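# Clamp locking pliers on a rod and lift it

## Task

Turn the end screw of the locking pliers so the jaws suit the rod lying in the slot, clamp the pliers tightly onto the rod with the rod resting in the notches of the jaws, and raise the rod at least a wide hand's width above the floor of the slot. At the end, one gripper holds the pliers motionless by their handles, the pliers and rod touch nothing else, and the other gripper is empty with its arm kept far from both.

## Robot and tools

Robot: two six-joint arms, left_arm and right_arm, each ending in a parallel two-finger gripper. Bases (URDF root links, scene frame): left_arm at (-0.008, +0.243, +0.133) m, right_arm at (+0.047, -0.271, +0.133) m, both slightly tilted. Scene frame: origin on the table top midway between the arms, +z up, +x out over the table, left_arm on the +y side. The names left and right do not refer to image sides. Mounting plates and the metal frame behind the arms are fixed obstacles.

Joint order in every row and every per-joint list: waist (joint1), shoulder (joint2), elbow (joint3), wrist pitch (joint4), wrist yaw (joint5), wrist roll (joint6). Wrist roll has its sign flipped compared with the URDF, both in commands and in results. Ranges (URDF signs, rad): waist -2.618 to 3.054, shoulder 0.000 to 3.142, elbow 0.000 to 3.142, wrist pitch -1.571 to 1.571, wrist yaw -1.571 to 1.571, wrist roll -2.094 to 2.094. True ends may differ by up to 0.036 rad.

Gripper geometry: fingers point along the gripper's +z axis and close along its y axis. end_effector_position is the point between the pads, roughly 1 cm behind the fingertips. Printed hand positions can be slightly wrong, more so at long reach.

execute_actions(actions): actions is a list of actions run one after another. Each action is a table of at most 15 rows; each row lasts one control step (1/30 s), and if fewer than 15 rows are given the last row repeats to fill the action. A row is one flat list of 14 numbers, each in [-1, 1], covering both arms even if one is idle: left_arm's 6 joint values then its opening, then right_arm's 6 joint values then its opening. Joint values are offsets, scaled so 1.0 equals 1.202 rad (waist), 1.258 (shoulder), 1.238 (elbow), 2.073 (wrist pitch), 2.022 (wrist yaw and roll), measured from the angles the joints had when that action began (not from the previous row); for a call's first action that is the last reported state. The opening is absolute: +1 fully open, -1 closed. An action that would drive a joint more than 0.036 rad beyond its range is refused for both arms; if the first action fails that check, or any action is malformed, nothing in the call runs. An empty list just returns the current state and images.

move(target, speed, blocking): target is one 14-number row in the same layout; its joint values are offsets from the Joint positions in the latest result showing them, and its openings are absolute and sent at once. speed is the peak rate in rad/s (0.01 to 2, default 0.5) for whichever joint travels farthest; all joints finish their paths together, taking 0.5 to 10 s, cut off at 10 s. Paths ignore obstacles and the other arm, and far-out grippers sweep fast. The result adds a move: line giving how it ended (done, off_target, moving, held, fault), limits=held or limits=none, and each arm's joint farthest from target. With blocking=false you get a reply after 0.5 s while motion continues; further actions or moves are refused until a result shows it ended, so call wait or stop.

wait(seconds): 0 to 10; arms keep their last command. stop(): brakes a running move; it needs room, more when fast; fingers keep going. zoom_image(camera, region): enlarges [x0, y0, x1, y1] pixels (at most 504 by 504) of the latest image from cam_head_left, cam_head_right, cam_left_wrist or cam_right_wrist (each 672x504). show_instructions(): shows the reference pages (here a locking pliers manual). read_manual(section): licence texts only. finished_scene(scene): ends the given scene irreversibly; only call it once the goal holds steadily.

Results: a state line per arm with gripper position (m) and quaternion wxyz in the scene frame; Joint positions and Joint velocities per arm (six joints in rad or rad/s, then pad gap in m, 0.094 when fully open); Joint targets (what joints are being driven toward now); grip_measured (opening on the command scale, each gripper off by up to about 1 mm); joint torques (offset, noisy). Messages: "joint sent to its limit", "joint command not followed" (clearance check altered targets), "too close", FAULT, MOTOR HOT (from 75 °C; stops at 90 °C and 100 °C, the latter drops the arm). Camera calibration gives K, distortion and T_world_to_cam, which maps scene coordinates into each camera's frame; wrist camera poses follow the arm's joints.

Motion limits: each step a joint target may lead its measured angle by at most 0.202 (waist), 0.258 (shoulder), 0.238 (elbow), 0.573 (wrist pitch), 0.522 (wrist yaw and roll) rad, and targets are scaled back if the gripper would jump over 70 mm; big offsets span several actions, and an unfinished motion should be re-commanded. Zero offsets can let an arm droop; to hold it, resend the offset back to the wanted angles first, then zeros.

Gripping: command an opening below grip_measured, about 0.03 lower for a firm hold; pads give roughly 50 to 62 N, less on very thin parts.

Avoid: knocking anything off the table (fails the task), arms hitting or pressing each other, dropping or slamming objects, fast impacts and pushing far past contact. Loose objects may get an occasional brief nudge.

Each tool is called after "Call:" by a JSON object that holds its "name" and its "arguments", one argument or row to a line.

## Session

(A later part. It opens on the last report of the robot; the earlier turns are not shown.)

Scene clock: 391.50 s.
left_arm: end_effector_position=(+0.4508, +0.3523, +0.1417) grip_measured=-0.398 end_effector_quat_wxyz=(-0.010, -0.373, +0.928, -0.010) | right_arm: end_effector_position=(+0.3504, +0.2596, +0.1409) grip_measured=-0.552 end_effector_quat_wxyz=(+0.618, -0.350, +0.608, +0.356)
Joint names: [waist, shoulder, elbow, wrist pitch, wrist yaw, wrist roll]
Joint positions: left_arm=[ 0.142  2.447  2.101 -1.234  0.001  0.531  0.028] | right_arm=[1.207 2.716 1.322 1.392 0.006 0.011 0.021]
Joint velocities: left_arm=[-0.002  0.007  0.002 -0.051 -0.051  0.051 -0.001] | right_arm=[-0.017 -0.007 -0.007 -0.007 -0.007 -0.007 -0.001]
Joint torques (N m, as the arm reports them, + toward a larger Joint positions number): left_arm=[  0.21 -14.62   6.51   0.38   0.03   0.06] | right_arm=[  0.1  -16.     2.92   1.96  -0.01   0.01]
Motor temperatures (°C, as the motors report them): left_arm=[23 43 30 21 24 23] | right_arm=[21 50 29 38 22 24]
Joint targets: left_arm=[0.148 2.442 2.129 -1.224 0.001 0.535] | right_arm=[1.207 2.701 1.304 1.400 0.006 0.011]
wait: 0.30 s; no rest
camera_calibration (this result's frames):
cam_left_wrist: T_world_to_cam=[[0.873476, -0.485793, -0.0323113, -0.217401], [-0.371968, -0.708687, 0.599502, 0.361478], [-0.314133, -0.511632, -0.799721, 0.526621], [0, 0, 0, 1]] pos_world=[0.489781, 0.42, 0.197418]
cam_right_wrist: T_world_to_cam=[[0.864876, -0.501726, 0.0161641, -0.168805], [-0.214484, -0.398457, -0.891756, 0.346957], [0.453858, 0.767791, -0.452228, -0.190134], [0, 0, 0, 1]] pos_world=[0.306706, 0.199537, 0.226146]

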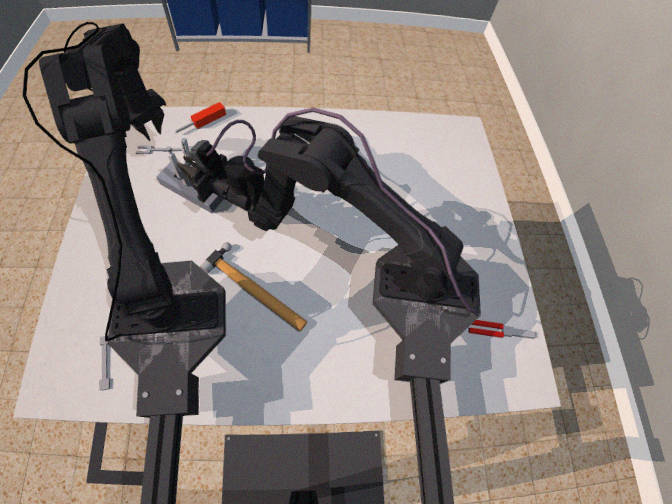

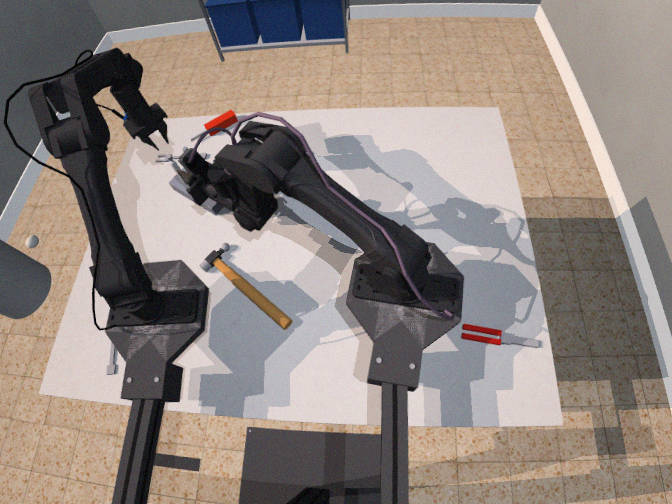

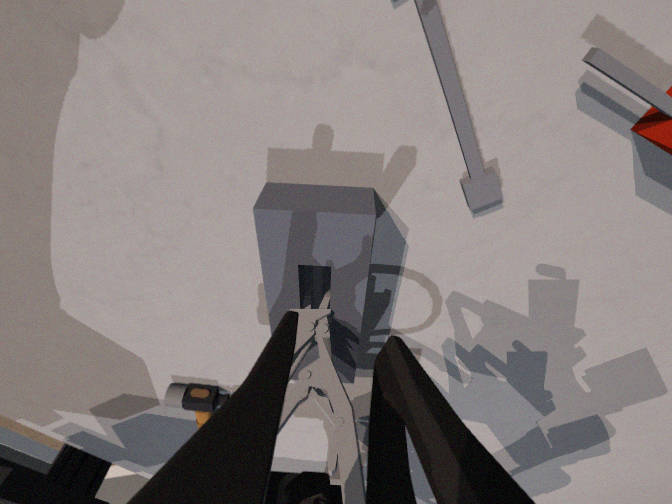

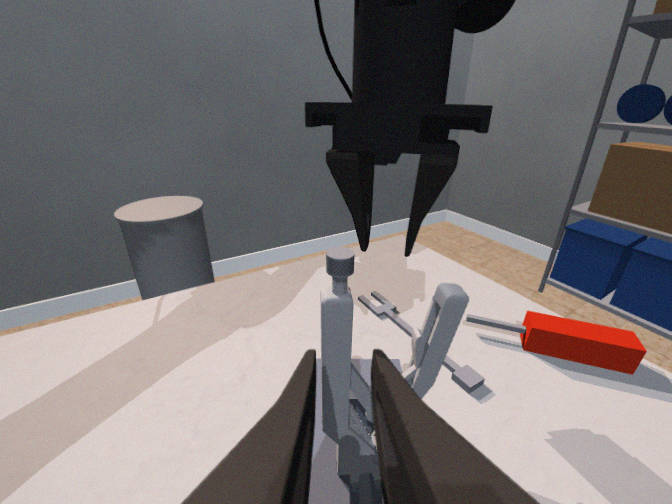

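Call:
{"name": "move", "arguments": {
  "target": [-0.1364,-0.3863,-0.3893,0.0125,-0.0153,0.7315,-0.4, -0.0361,0.101,0.0703,0.0251,-0.0205,0.0148,0.5],
  "speed": 1.3
}}

Scene clock: 405.40 s.
left_arm: end_effector_position=(+0.3679, +0.2776, +0.2118) grip_measured=-0.398 end_effector_quat_wxyz=(+0.005, +0.863, -0.505, -0.001) | right_arm: end_effector_position=(+0.3636, +0.2526, +0.1095) grip_measured=+0.497 end_effector_quat_wxyz=(+0.622, -0.355, +0.604, +0.349)
Joint names: [waist, shoulder, elbow, wrist pitch, wrist yaw, wrist roll]
Joint positions: left_arm=[-0.012  1.988  1.626 -1.21  -0.015  2.005  0.028] | right_arm=[ 1.173  2.826  1.387  1.438 -0.025  0.032  0.07 ]
Joint velocities: left_arm=[-0.012  0.007  0.007  0.037 -0.037  0.051  0.   ] | right_arm=[-0.007 -0.017  0.017 -0.051 -0.037  0.051 -0.   ]
Joint torques (N m, as the arm reports them, + toward a larger Joint positions number): left_arm=[ -1.   -12.91   4.1    0.32  -0.13   0.07] | right_arm=[ -0.67 -13.37   5.91   1.97  -0.12   0.1 ]
Motor temperatures (°C, as the motors report them): left_arm=[23 43 30 21 24 23] | right_arm=[21 51 28 39 22 24]
Joint targets: left_arm=[-0.022 1.962 1.619 -1.208 -0.030 2.010] | right_arm=[1.164 2.843 1.409 1.444 -0.035 0.041]
move: off_target (left_arm, right_arm); limits=none; left_arm: farthest joint: the shoulder, 0.027 radians from its target (0.486 radians at the start); right_arm: farthest joint: the elbow, 0.022 radians from its target (0.087 radians at the start)
camera_calibration (this result's frames):
cam_left_wrist: T_world_to_cam=[[0.687002, 0.725305, -0.0442755, -0.44412], [0.610241, -0.542789, 0.577049, -0.167012], [0.394505, -0.423453, -0.815508, 0.236591], [0, 0, 0, 1]] pos_world=[0.313693, 0.331656, 0.269652]
cam_right_wrist: T_world_to_cam=[[0.862882, -0.504101, 0.0362733, -0.184125], [-0.199698, -0.405997, -0.891789, 0.315525], [0.464279, 0.762265, -0.450996, -0.20742], [0, 0, 0, 1]] pos_world=[0.318189, 0.193394, 0.194515]

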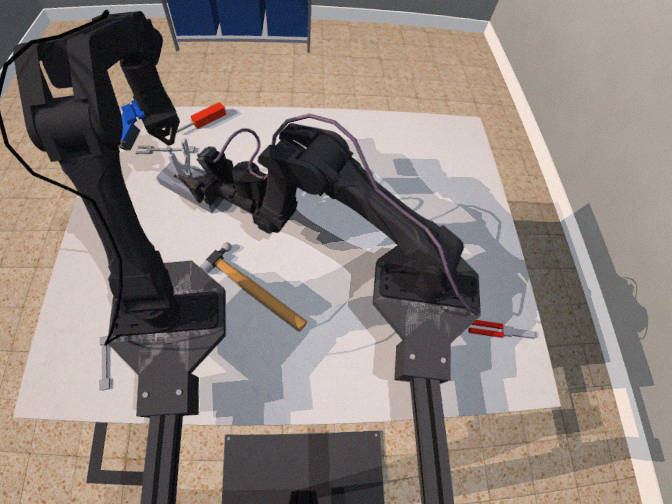

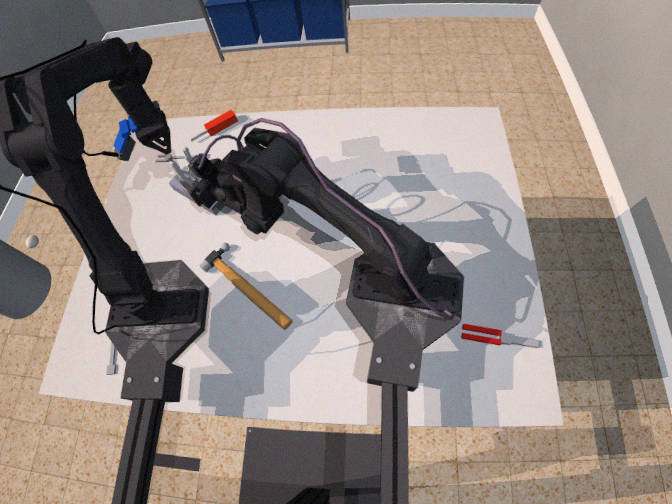

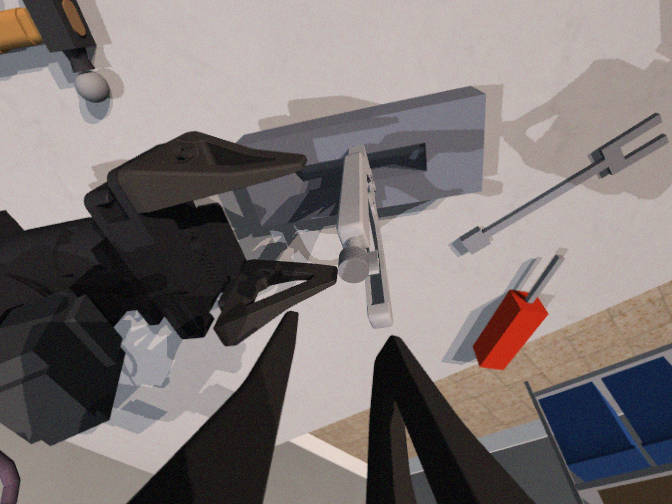

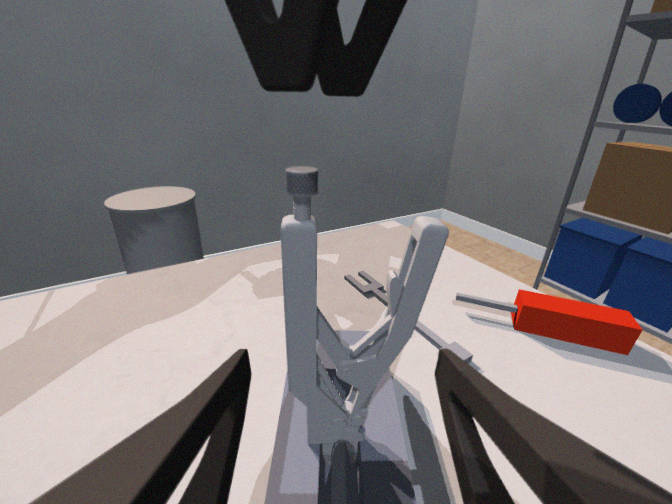

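Call:
{"name": "move", "arguments": {
  "target": [0.0233,0.0183,-0.0913,0.0656,-0.0074,0.002,-0.4, -0.003,0.0509,0.1325,-0.0651,-0.003,0.003,0.5],
  "speed": 0.25
}}

Scene clock: 439.53 s.
left_arm: end_effector_position=(+0.3672, +0.2837, +0.1765) grip_measured=-0.398 end_effector_quat_wxyz=(+0.004, +0.868, -0.497, -0.000) | right_arm: end_effector_position=(+0.3770, +0.2744, +0.1069) grip_measured=+0.497 end_effector_quat_wxyz=(+0.620, -0.356, +0.606, +0.348)
Joint names: [waist, shoulder, elbow, wrist pitch, wrist yaw, wrist roll]
Joint positions: left_arm=[ 0.006  2.012  1.518 -1.076 -0.016  2.006  0.028] | right_arm=[ 1.173  2.872  1.529  1.336 -0.026  0.032  0.07 ]
Joint velocities: left_arm=[-0.022 -0.017  0.007  0.007 -0.051  0.022  0.001] | right_arm=[ 0.002  0.017 -0.002 -0.051  0.022  0.051 -0.   ]
Joint torques (N m, as the arm reports them, + toward a larger Joint positions number): left_arm=[  0.55 -10.69   4.09   0.32  -0.12   0.06] | right_arm=[ -0.16 -13.91   6.51   1.57  -0.07   0.06]
Motor temperatures (°C, as the motors report them): left_arm=[23 42 28 21 24 23] | right_arm=[21 49 29 39 22 24]
Joint targets: left_arm=[0.015 2.011 1.513 -1.074 -0.030 2.009] | right_arm=[1.169 2.890 1.551 1.303 -0.032 0.038]
move: off_target (right_arm); limits=none; left_arm: farthest joint: the wrist yaw, 0.014 radians from its target (0.015 radians at the start); right_arm: farthest joint: the wrist pitch, 0.033 radians from its target (0.135 radians at the start)
camera_calibration (this result's frames):
cam_left_wrist: T_world_to_cam=[[0.67309, 0.738334, -0.0425677, -0.44852], [0.619453, -0.5314, 0.577834, -0.149589], [0.404014, -0.415303, -0.815044, 0.204787], [0, 0, 0, 1]] pos_world=[0.311821, 0.336715, 0.234255]
cam_right_wrist: T_world_to_cam=[[0.863221, -0.503532, 0.036135, -0.184829], [-0.202184, -0.410422, -0.8892, 0.326531], [0.462571, 0.760269, -0.45609, -0.229722], [0, 0, 0, 1]] pos_world=[0.331831, 0.215599, 0.192256]

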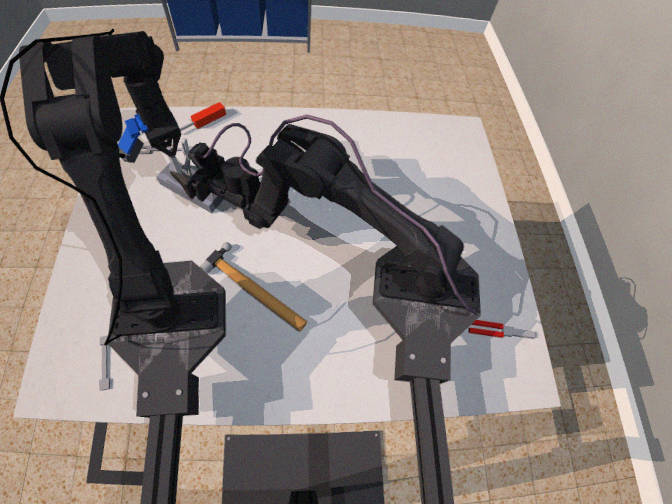

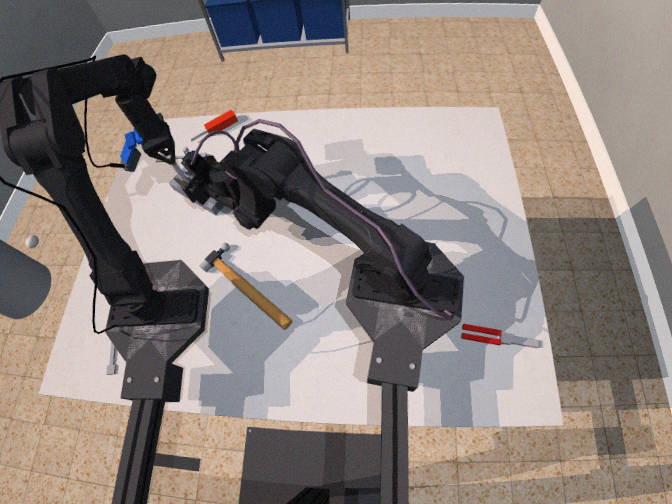

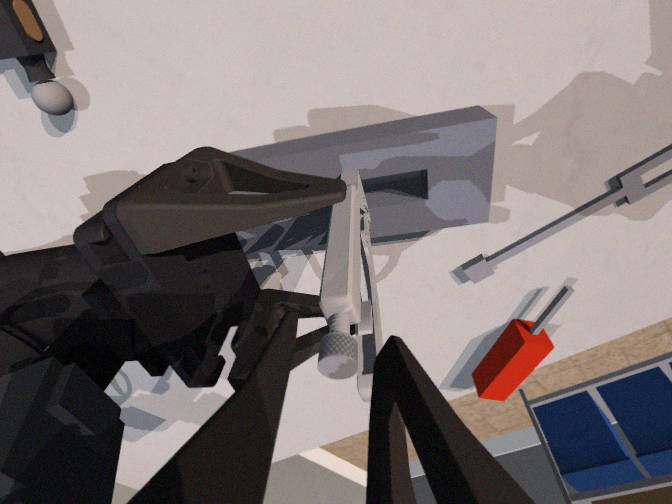

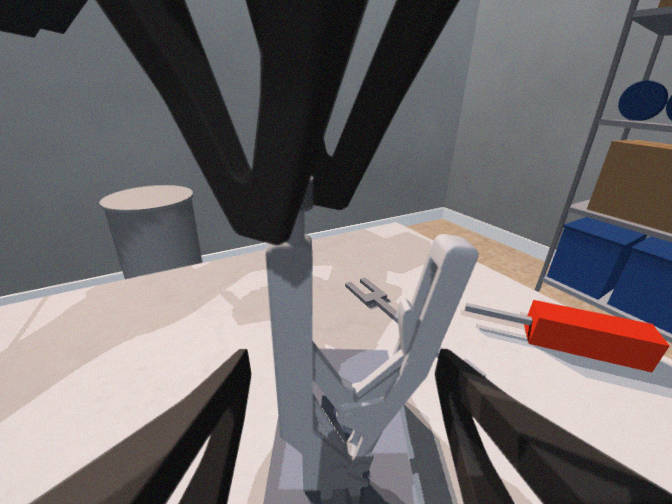

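Call:
{"name": "zoom_image", "arguments": {
  "camera": "cam_left_wrist",
  "region": [260, 150, 440, 410]
}}

Region (260, 150, 440, 410) of cam_left_wrist's 672x504 image, scaled by 1.938, with more detail than that image has; it fills the left 349 columns of this view, and the rest is white.

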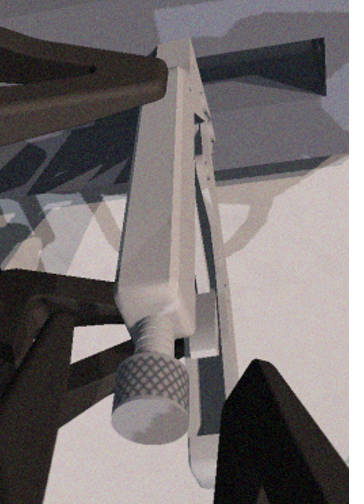

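Call:
{"name": "execute_actions", "arguments": {
  "actions": [
    [[0.004,0,-0.003,0.001,-0.005,0.001,-0.45, -0.002,0.015,0.019,-0.0165,-0.002,0.002,0.5],[0.004,0,-0.003,0.001,-0.005,0.001,-0.5, -0.002,0.0157,0.0207,-0.0173,-0.002,0.002,0.5],[0.004,0,-0.003,0.001,-0.005,0.001,-0.55, -0.002,0.0164,0.0224,-0.0181,-0.002,0.002,0.48],[0.004,0,-0.003,0.001,-0.005,0.001,-0.6, -0.002,0.0171,0.024,-0.0189,-0.002,0.002,0.46],[0.004,0,-0.003,0.001,-0.005,0.001,-0.64, -0.002,0.0178,0.0257,-0.0196,-0.002,0.002,0.44],[0.004,0,-0.003,0.001,-0.005,0.001,-0.67, -0.002,0.0185,0.0273,-0.0204,-0.002,0.002,0.42],[0.004,0,-0.003,0.001,-0.005,0.001,-0.69, -0.002,0.0192,0.029,-0.0212,-0.002,0.002,0.40],[0.004,0,-0.003,0.001,-0.005,0.001,-0.71, -0.002,0.02,0.0306,-0.022,-0.002,0.002,0.38],[0.004,0,-0.003,0.001,-0.005,0.001,-0.73, -0.002,0.0207,0.0323,-0.0227,-0.002,0.002,0.36],[0.004,0,-0.003,0.001,-0.005,0.001,-0.745, -0.002,0.0207,0.0323,-0.0227,-0.002,0.002,0.35],[0.004,0,-0.003,0.001,-0.005,0.001,-0.76, -0.002,0.0207,0.0323,-0.0227,-0.002,0.002,0.34],[0.004,0,-0.003,0.001,-0.005,0.001,-0.775, -0.002,0.0207,0.0323,-0.0227,-0.002,0.002,0.33],[0.004,0,-0.003,0.001,-0.005,0.001,-0.79, -0.002,0.0207,0.0323,-0.0227,-0.002,0.002,0.32],[0.004,0,-0.003,0.001,-0.005,0.001,-0.80, -0.002,0.0207,0.0323,-0.0227,-0.002,0.002,0.31],[0.004,0,-0.003,0.001,-0.005,0.001,-0.805, -0.002,0.0207,0.0323,-0.0227,-0.002,0.002,0.30]]
  ]
}}

Call:
{"name": "wait", "arguments": {
  "seconds": 0.3
}}

Scene clock: 467.73 s.
left_arm: end_effector_position=(+0.3673, +0.2838, +0.1765) grip_measured=-0.794 end_effector_quat_wxyz=(+0.004, +0.868, -0.496, +0.000) | right_arm: end_effector_position=(+0.3789, +0.2768, +0.1067) grip_measured=+0.308 end_effector_quat_wxyz=(+0.621, -0.355, +0.606, +0.348)
Joint names: [waist, shoulder, elbow, wrist pitch, wrist yaw, wrist roll]
Joint positions: left_arm=[ 0.006  2.012  1.518 -1.075 -0.016  2.006  0.01 ] | right_arm=[ 1.173  2.879  1.547  1.326 -0.023  0.032  0.061]
Joint velocities: left_arm=[-0.007  0.007  0.002 -0.022 -0.022  0.007 -0.004] | right_arm=[ 0.007 -0.007 -0.007 -0.037 -0.022 -0.051 -0.009]
Joint torques (N m, as the arm reports them, + toward a larger Joint positions number): left_arm=[  0.12 -10.59   4.17   0.33  -0.07   0.03] | right_arm=[ -0.08 -13.92   6.53   1.52  -0.14   0.04]
Motor temperatures (°C, as the motors report them): left_arm=[23 40 28 21 24 23] | right_arm=[21 49 29 37 22 24]
Joint targets: left_arm=[0.011 2.012 1.514 -1.074 -0.026 2.008] | right_arm=[1.171 2.898 1.569 1.289 -0.030 0.036]
camera_calibration (this result's frames):
cam_left_wrist: T_world_to_cam=[[0.67311, 0.738364, -0.0417467, -0.448867], [0.619044, -0.531653, 0.57804, -0.14947], [0.404609, -0.414927, -0.81494, 0.204404], [0, 0, 0, 1]] pos_world=[0.311961, 0.336774, 0.234238]
cam_right_wrist: T_world_to_cam=[[0.862048, -0.505538, 0.0361255, -0.184305], [-0.202804, -0.409389, -0.889534, 0.327721], [0.464483, 0.759495, -0.455438, -0.233112], [0, 0, 0, 1]] pos_world=[0.333619, 0.21804, 0.19201]

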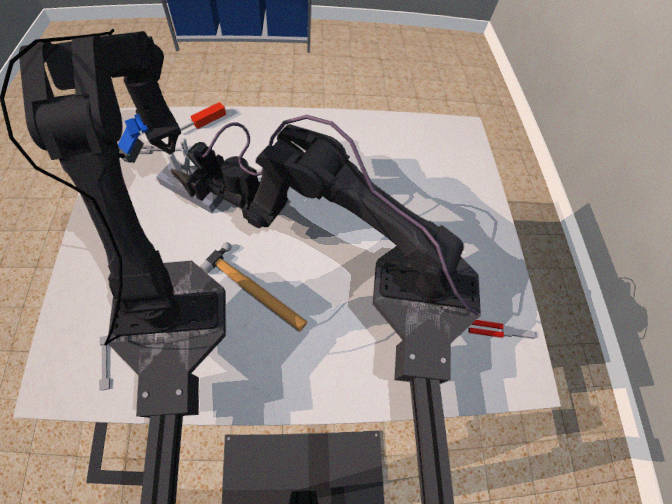

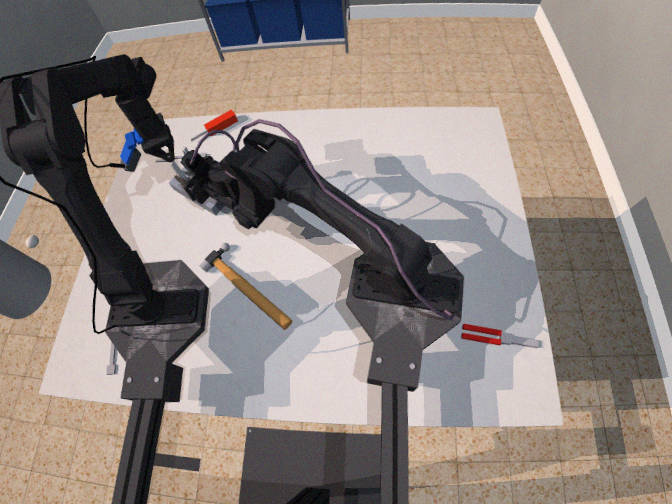

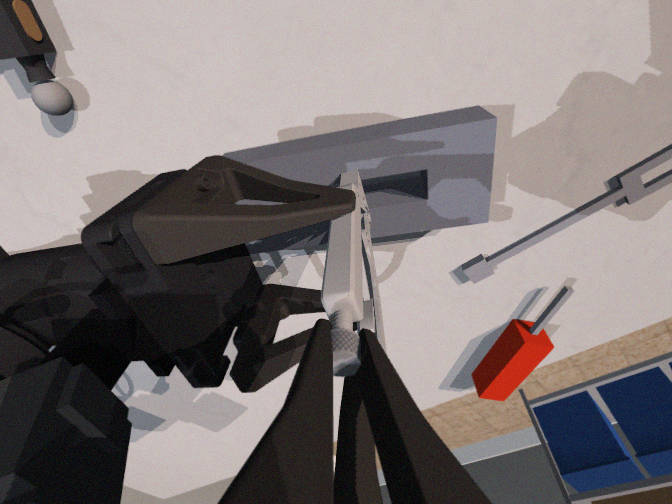

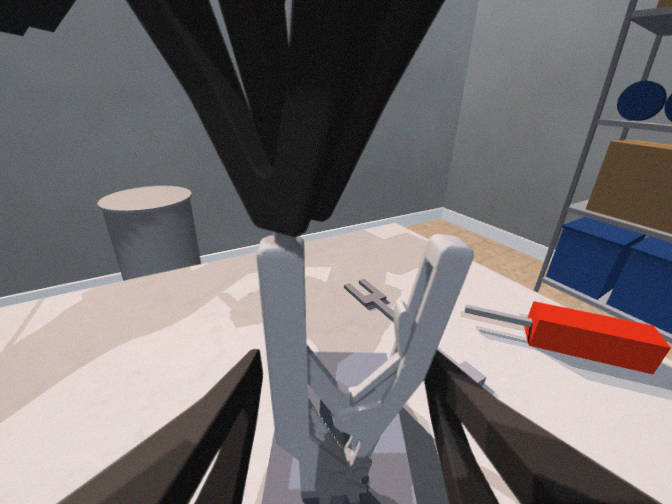

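Scene clock: 468.03 s.
left_arm: end_effector_position=(+0.3673, +0.2838, +0.1765) grip_measured=-0.795 end_effector_quat_wxyz=(+0.004, +0.868, -0.496, +0.000) | right_arm: end_effector_position=(+0.3791, +0.2767, +0.1067) grip_measured=+0.303 end_effector_quat_wxyz=(+0.621, -0.355, +0.607, +0.348)
Joint names: [waist, shoulder, elbow, wrist pitch, wrist yaw, wrist roll]
Joint positions: left_arm=[ 0.006  2.012  1.518 -1.075 -0.016  2.006  0.01 ] | right_arm=[ 1.173  2.879  1.547  1.326 -0.022  0.032  0.061]
Joint velocities: left_arm=[-0.017 -0.022  0.002 -0.066  0.022  0.051 -0.001] | right_arm=[-0.012 -0.022  0.007 -0.007  0.022  0.022  0.001]
Joint torques (N m, as the arm reports them, + toward a larger Joint positions number): left_arm=[  0.16 -10.6    4.19   0.32  -0.07   0.04] | right_arm=[ -0.01 -13.94   6.49   1.54  -0.08   0.04]
Motor temperatures (°C, as the motors report them): left_arm=[23 40 28 21 24 23] | right_arm=[21 49 29 37 22 24]
Joint targets: left_arm=[0.011 2.012 1.514 -1.074 -0.026 2.008] | right_arm=[1.171 2.898 1.569 1.289 -0.030 0.036]
wait: 0.30 s; at rest by 0.17 s
camera_calibration (this result's frames):
cam_left_wrist: T_world_to_cam=[[0.67311, 0.738364, -0.0417467, -0.448867], [0.619044, -0.531653, 0.57804, -0.14947], [0.404609, -0.414927, -0.81494, 0.204404], [0, 0, 0, 1]] pos_world=[0.311961, 0.336774, 0.234238]
cam_right_wrist: T_world_to_cam=[[0.86147, -0.506524, 0.0361111, -0.184015], [-0.20329, -0.409161, -0.889528, 0.327833], [0.465342, 0.758961, -0.455451, -0.233293], [0, 0, 0, 1]] pos_world=[0.33373, 0.217989, 0.192008]

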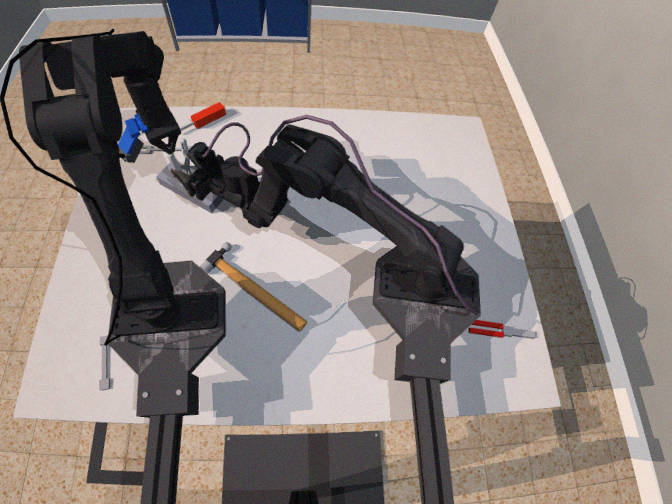

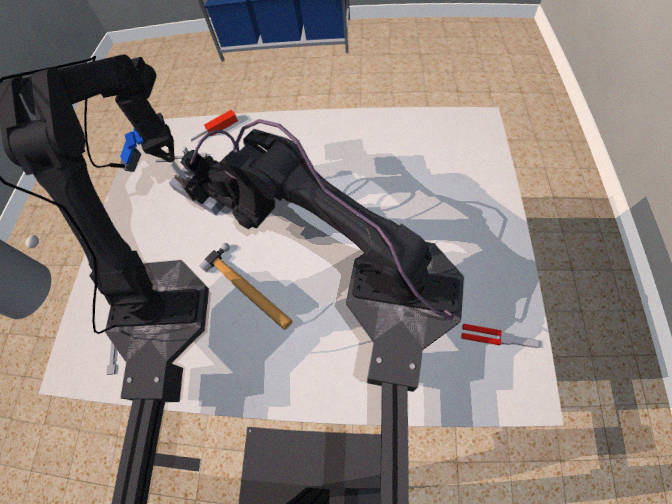

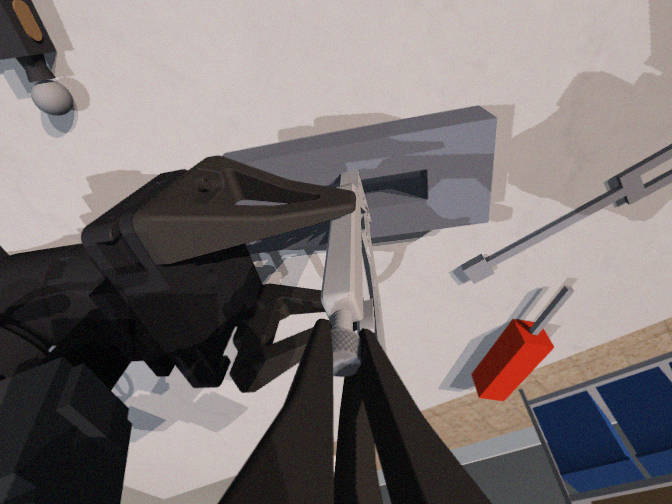

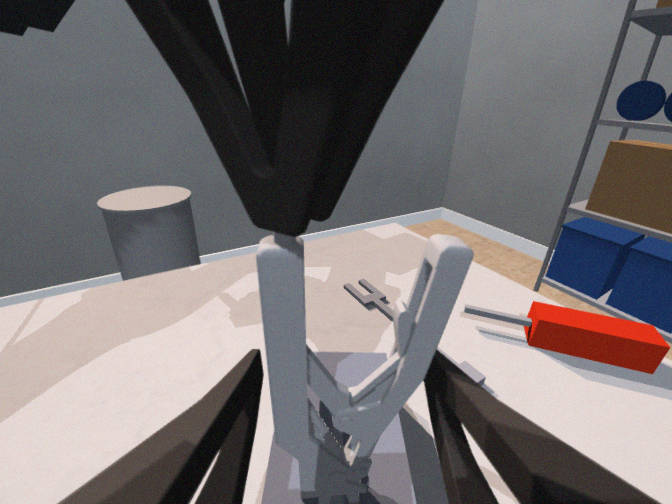

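Call:
{"name": "execute_actions", "arguments": {
  "actions": [
    [[0.004,0,-0.003,0.001,-0.005,0.001,-0.805, -0.002,0.015,0.0178,-0.018,-0.002,0.002,0.29],[0.004,0,-0.003,0.001,-0.005,0.001,-0.805, -0.002,0.015,0.0178,-0.018,0,0.002,0.28],[0.004,0,-0.003,0.001,-0.005,0.001,-0.805, -0.002,0.015,0.0178,-0.018,0.002,0.002,0.27],[0.004,0,-0.003,0.001,-0.005,0.001,-0.805, -0.002,0.015,0.0178,-0.018,0.004,0.002,0.26],[0.004,0,-0.003,0.001,-0.005,0.001,-0.805, -0.002,0.015,0.0178,-0.018,0.005,0.002,0.25],[0.004,0,-0.003,0.001,-0.005,0.001,-0.805, -0.002,0.015,0.0178,-0.018,0.006,0.002,0.24],[0.004,0,-0.003,0.001,-0.005,0.001,-0.805, -0.002,0.015,0.0178,-0.018,0.007,0.002,0.23],[0.004,0,-0.003,0.001,-0.005,0.001,-0.805, -0.002,0.015,0.0178,-0.018,0.008,0.002,0.22],[0.004,0,-0.003,0.001,-0.005,0.001,-0.805, -0.002,0.015,0.0178,-0.018,0.009,0.002,0.21],[0.004,0,-0.003,0.001,-0.005,0.001,-0.805, -0.002,0.015,0.0178,-0.018,0.009,0.002,0.20],[0.004,0,-0.003,0.001,-0.005,0.001,-0.805, -0.002,0.015,0.0178,-0.018,0.009,0.002,0.19],[0.004,0,-0.003,0.001,-0.005,0.001,-0.805, -0.002,0.015,0.0178,-0.018,0.009,0.002,0.18],[0.004,0,-0.003,0.001,-0.005,0.001,-0.805, -0.002,0.015,0.0178,-0.018,0.009,0.002,0.17],[0.004,0,-0.003,0.001,-0.005,0.001,-0.805, -0.002,0.015,0.0178,-0.018,0.009,0.002,0.16],[0.004,0,-0.003,0.001,-0.005,0.001,-0.805, -0.002,0.015,0.0178,-0.018,0.009,0.002,0.15]]
  ]
}}

Call:
{"name": "wait", "arguments": {
  "seconds": 0.2
}}

Scene clock: 485.47 s.
left_arm: end_effector_position=(+0.3681, +0.2834, +0.1765) grip_measured=-0.795 end_effector_quat_wxyz=(+0.004, +0.868, -0.496, +0.002) | right_arm: end_effector_position=(+0.3808, +0.2757, +0.1066) grip_measured=+0.160 end_effector_quat_wxyz=(+0.623, -0.351, +0.609, +0.344)
Joint names: [waist, shoulder, elbow, wrist pitch, wrist yaw, wrist roll]
Joint positions: left_arm=[ 0.006  2.012  1.518 -1.072 -0.013  2.006  0.01 ] | right_arm=[ 1.173  2.879  1.547  1.326 -0.011  0.032  0.054]
Joint velocities: left_arm=[ 0.017 -0.012  0.007  0.007  0.037 -0.007 -0.   ] | right_arm=[ 0.007  0.002  0.002 -0.022  0.051  0.022 -0.01 ]
Joint torques (N m, as the arm reports them, + toward a larger Joint positions number): left_arm=[  0.18 -10.6    4.2    0.25  -0.16   0.03] | right_arm=[  0.   -13.97   6.5    1.54   0.11   0.06]
Motor temperatures (°C, as the motors report them): left_arm=[23 40 28 21 24 23] | right_arm=[21 50 29 37 22 24]
Joint targets: left_arm=[0.011 2.012 1.514 -1.074 -0.026 2.008] | right_arm=[1.171 2.898 1.569 1.289 -0.004 0.036]
camera_calibration (this result's frames):
cam_left_wrist: T_world_to_cam=[[0.673192, 0.738315, -0.041274, -0.44921], [0.617173, -0.530237, 0.581331, -0.150473], [0.407321, -0.41682, -0.81262, 0.203044], [0, 0, 0, 1]] pos_world=[0.312568, 0.336505, 0.233931]
cam_right_wrist: T_world_to_cam=[[0.855821, -0.516019, 0.0359724, -0.181201], [-0.207973, -0.406931, -0.889468, 0.328905], [0.473621, 0.753745, -0.455579, -0.235029], [0, 0, 0, 1]] pos_world=[0.334794, 0.21749, 0.191995]

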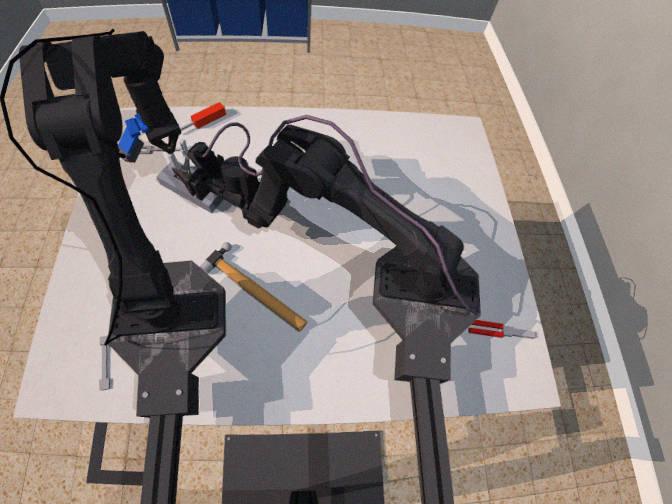

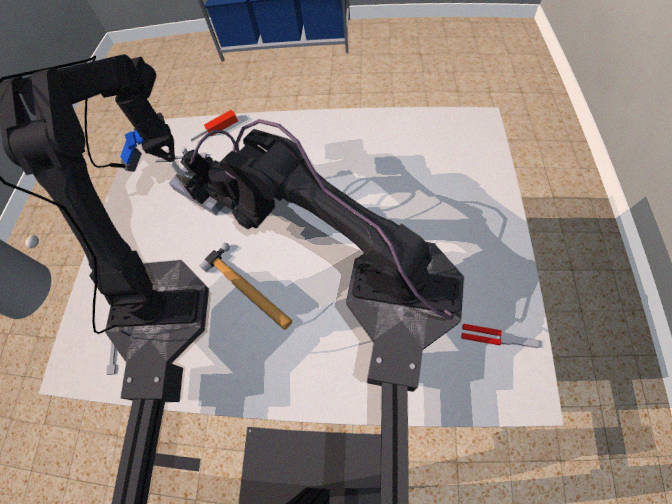

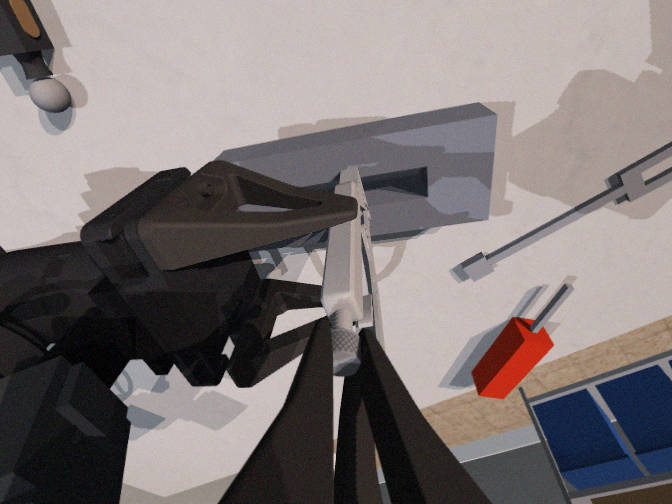

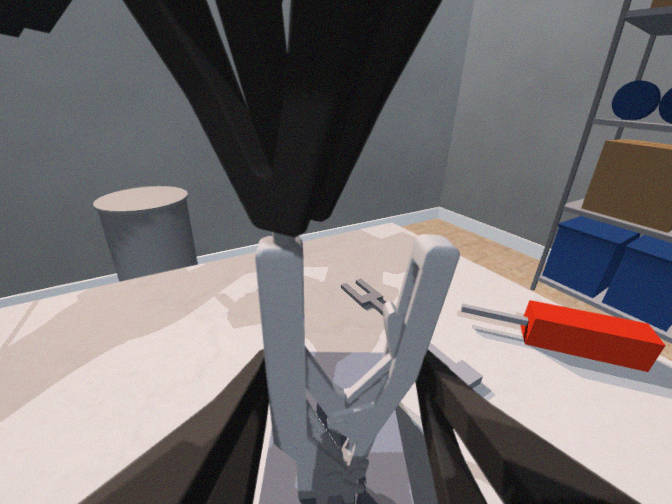

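Scene clock: 485.67 s.
left_arm: end_effector_position=(+0.3683, +0.2833, +0.1765) grip_measured=-0.795 end_effector_quat_wxyz=(+0.004, +0.868, -0.496, +0.003) | right_arm: end_effector_position=(+0.3807, +0.2757, +0.1066) grip_measured=+0.155 end_effector_quat_wxyz=(+0.623, -0.351, +0.609, +0.344)
Joint names: [waist, shoulder, elbow, wrist pitch, wrist yaw, wrist roll]
Joint positions: left_arm=[ 0.006  2.012  1.518 -1.072 -0.013  2.006  0.01 ] | right_arm=[ 1.173  2.879  1.547  1.326 -0.012  0.032  0.054]
Joint velocities: left_arm=[-0.002 -0.007 -0.012  0.022  0.037  0.007 -0.   ] | right_arm=[ 0.002 -0.002  0.007 -0.007 -0.007 -0.022  0.001]
Joint torques (N m, as the arm reports them, + toward a larger Joint positions number): left_arm=[  0.18 -10.6    4.2    0.29  -0.11   0.04] | right_arm=[ -0.08 -13.93   6.55   1.55   0.08   0.04]
Motor temperatures (°C, as the motors report them): left_arm=[23 40 28 21 24 23] | right_arm=[21 50 29 37 22 24]
Joint targets: left_arm=[0.011 2.012 1.514 -1.073 -0.026 2.008] | right_arm=[1.171 2.898 1.569 1.289 -0.004 0.036]
wait: 0.20 s; at rest by 0.17 s
camera_calibration (this result's frames):
cam_left_wrist: T_world_to_cam=[[0.673213, 0.738299, -0.0412196, -0.449272], [0.616698, -0.529827, 0.582208, -0.150756], [0.408004, -0.41737, -0.811994, 0.202707], [0, 0, 0, 1]] pos_world=[0.312721, 0.336427, 0.233849]
cam_right_wrist: T_world_to_cam=[[0.856018, -0.515693, 0.0359772, -0.181299], [-0.207812, -0.407009, -0.88947, 0.328868], [0.473337, 0.753926, -0.455574, -0.234969], [0, 0, 0, 1]] pos_world=[0.334757, 0.217507, 0.191995]

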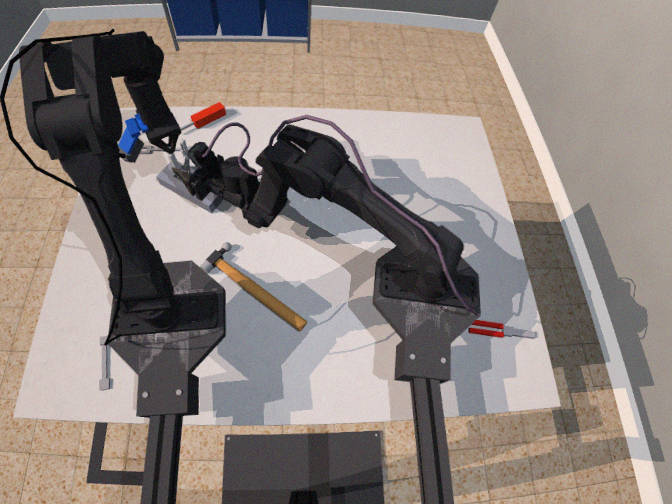

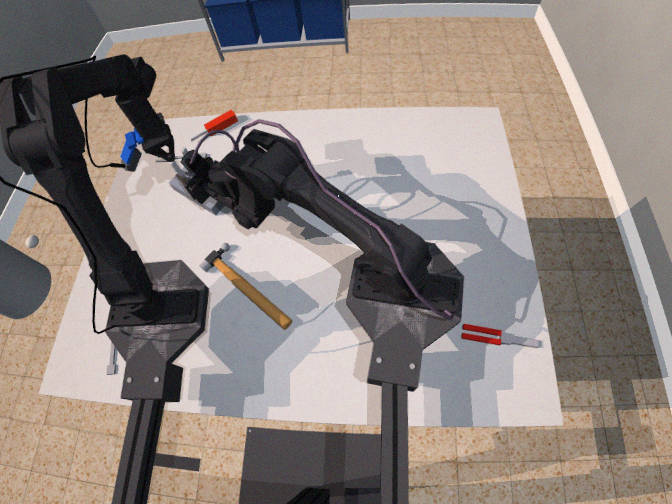

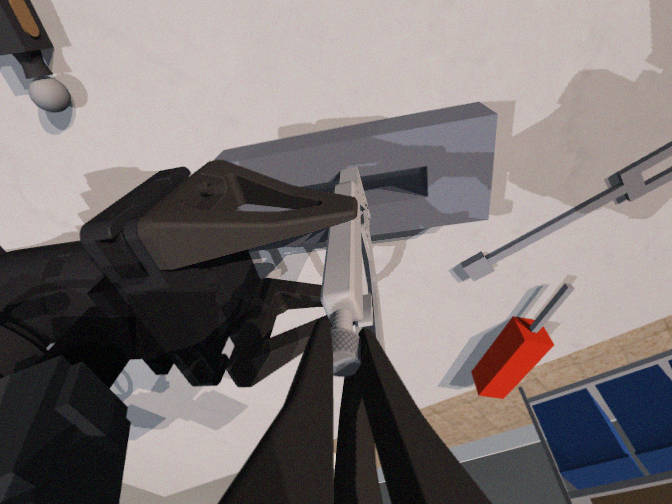

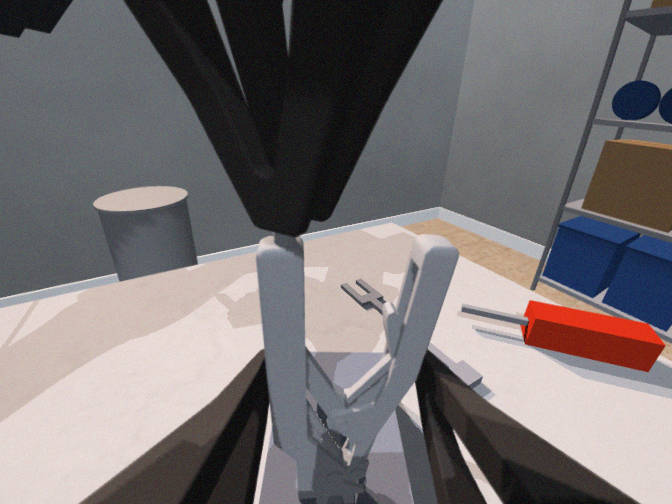

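Call:
{"name": "execute_actions", "arguments": {
  "actions": [
    [[0.002,0.002,-0.004,0,-0.003,-0.02,-0.81, -0.002,0.015,0.0178,-0.018,-0.002,0.002,0.147],[0.002,0.002,-0.004,0,-0.003,-0.05,-0.81, -0.002,0.015,0.0178,-0.018,-0.004,0.002,0.144],[0.002,0.002,-0.004,0,-0.003,-0.09,-0.81, -0.002,0.015,0.0178,-0.018,-0.005,0.002,0.141],[0.002,0.002,-0.004,0,-0.003,-0.14,-0.81, -0.002,0.015,0.0178,-0.018,-0.0055,0.002,0.138],[0.002,0.002,-0.004,0,-0.003,-0.195,-0.81, -0.002,0.015,0.0178,-0.018,-0.006,0.002,0.135],[0.002,0.002,-0.004,0,-0.003,-0.25,-0.81, -0.002,0.015,0.0178,-0.018,-0.0063,0.002,0.132],[0.002,0.002,-0.004,0,-0.003,-0.305,-0.81, -0.002,0.015,0.0178,-0.018,-0.0066,0.002,0.129],[0.002,0.002,-0.004,0,-0.003,-0.36,-0.81, -0.002,0.015,0.0178,-0.018,-0.0069,0.002,0.126],[0.002,0.002,-0.004,0,-0.003,-0.415,-0.81, -0.002,0.015,0.0178,-0.018,-0.0072,0.002,0.123],[0.002,0.002,-0.004,0,-0.003,-0.47,-0.81, -0.002,0.015,0.0178,-0.018,-0.0074,0.002,0.12],[0.002,0.002,-0.004,0,-0.003,-0.525,-0.81, -0.002,0.015,0.0178,-0.018,-0.0074,0.002,0.12],[0.002,0.002,-0.004,0,-0.003,-0.58,-0.81, -0.002,0.015,0.0178,-0.018,-0.0074,0.002,0.12],[0.002,0.002,-0.004,0,-0.003,-0.635,-0.81, -0.002,0.015,0.0178,-0.018,-0.0074,0.002,0.12],[0.002,0.002,-0.004,0,-0.003,-0.69,-0.81, -0.002,0.015,0.0178,-0.018,-0.0074,0.002,0.12],[0.002,0.002,-0.004,0,-0.003,-0.745,-0.81, -0.002,0.015,0.0178,-0.018,-0.0074,0.002,0.12]]
  ]
}}

Scene clock: 517.87 s.
left_arm: end_effector_position=(+0.3663, +0.2828, +0.1765) grip_measured=-0.799 end_effector_quat_wxyz=(-0.006, -0.511, +0.860, -0.003) | right_arm: end_effector_position=(+0.3801, +0.2761, +0.1067) grip_measured=+0.125 end_effector_quat_wxyz=(+0.622, -0.353, +0.608, +0.346)
Joint names: [waist, shoulder, elbow, wrist pitch, wrist yaw, wrist roll]
Joint positions: left_arm=[ 0.006  2.012  1.518 -1.08  -0.011  0.975  0.009] | right_arm=[ 1.173  2.879  1.547  1.326 -0.016  0.032  0.053]
Joint velocities: left_arm=[-0.027 -0.017  0.012 -0.022 -0.037 -2.718 -0.001] | right_arm=[-0.017  0.002 -0.012 -0.051  0.037  0.037  0.   ]
Joint torques (N m, as the arm reports them, + toward a larger Joint positions number): left_arm=[  0.   -10.4    4.08   0.41  -0.02   0.  ] | right_arm=[ -0.04 -13.93   6.53   1.55  -0.11   0.04]
Motor temperatures (°C, as the motors report them): left_arm=[23 39 28 21 24 23] | right_arm=[21 50 29 37 22 24]
Joint targets: left_arm=[0.008 2.015 1.513 -1.072 -0.019 0.551] | right_arm=[1.171 2.898 1.569 1.288 -0.027 0.036]
camera_calibration (this result's frames):
cam_left_wrist: T_world_to_cam=[[0.979446, -0.197791, -0.0395388, -0.295283], [-0.137328, -0.797483, 0.587505, 0.201158], [-0.147735, -0.57, -0.808254, 0.449392], [0, 0, 0, 1]] pos_world=[0.383229, 0.358169, 0.233367]
cam_right_wrist: T_world_to_cam=[[0.858171, -0.512098, 0.0360296, -0.182368], [-0.206038, -0.40786, -0.889493, 0.328463], [0.470202, 0.755914, -0.455526, -0.234314], [0, 0, 0, 1]] pos_world=[0.334354, 0.217698, 0.192]

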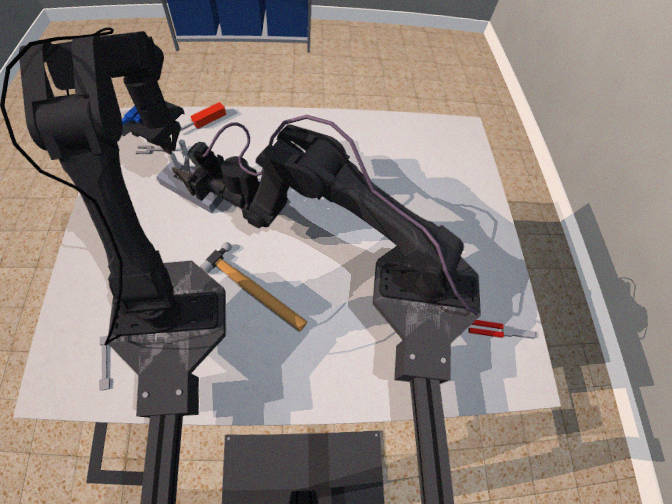

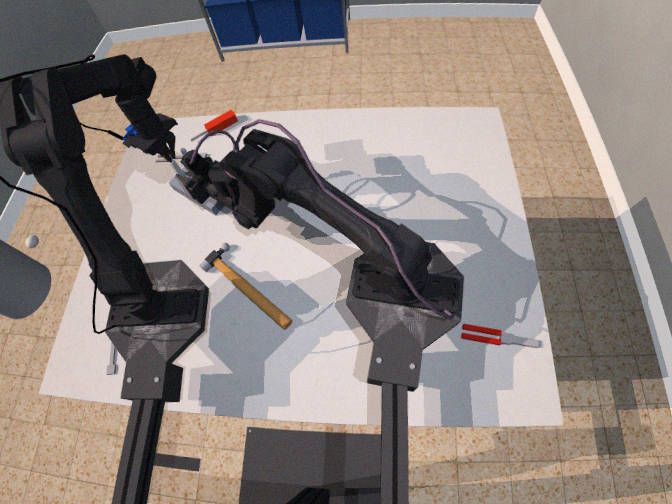

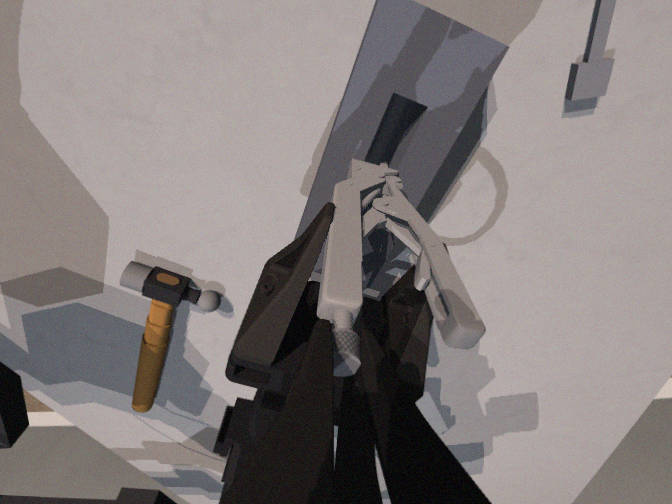

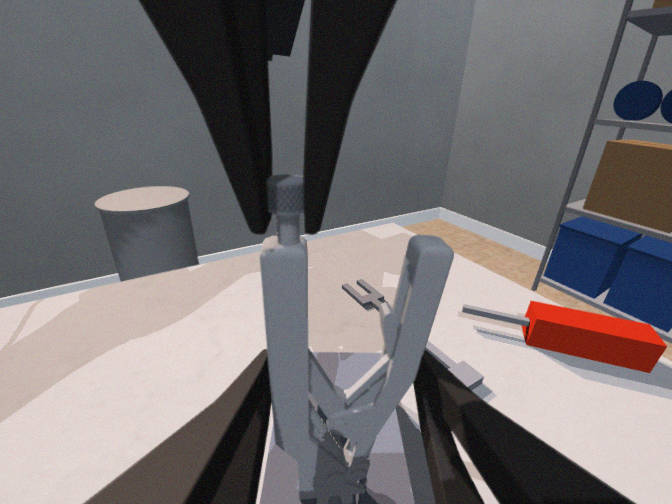

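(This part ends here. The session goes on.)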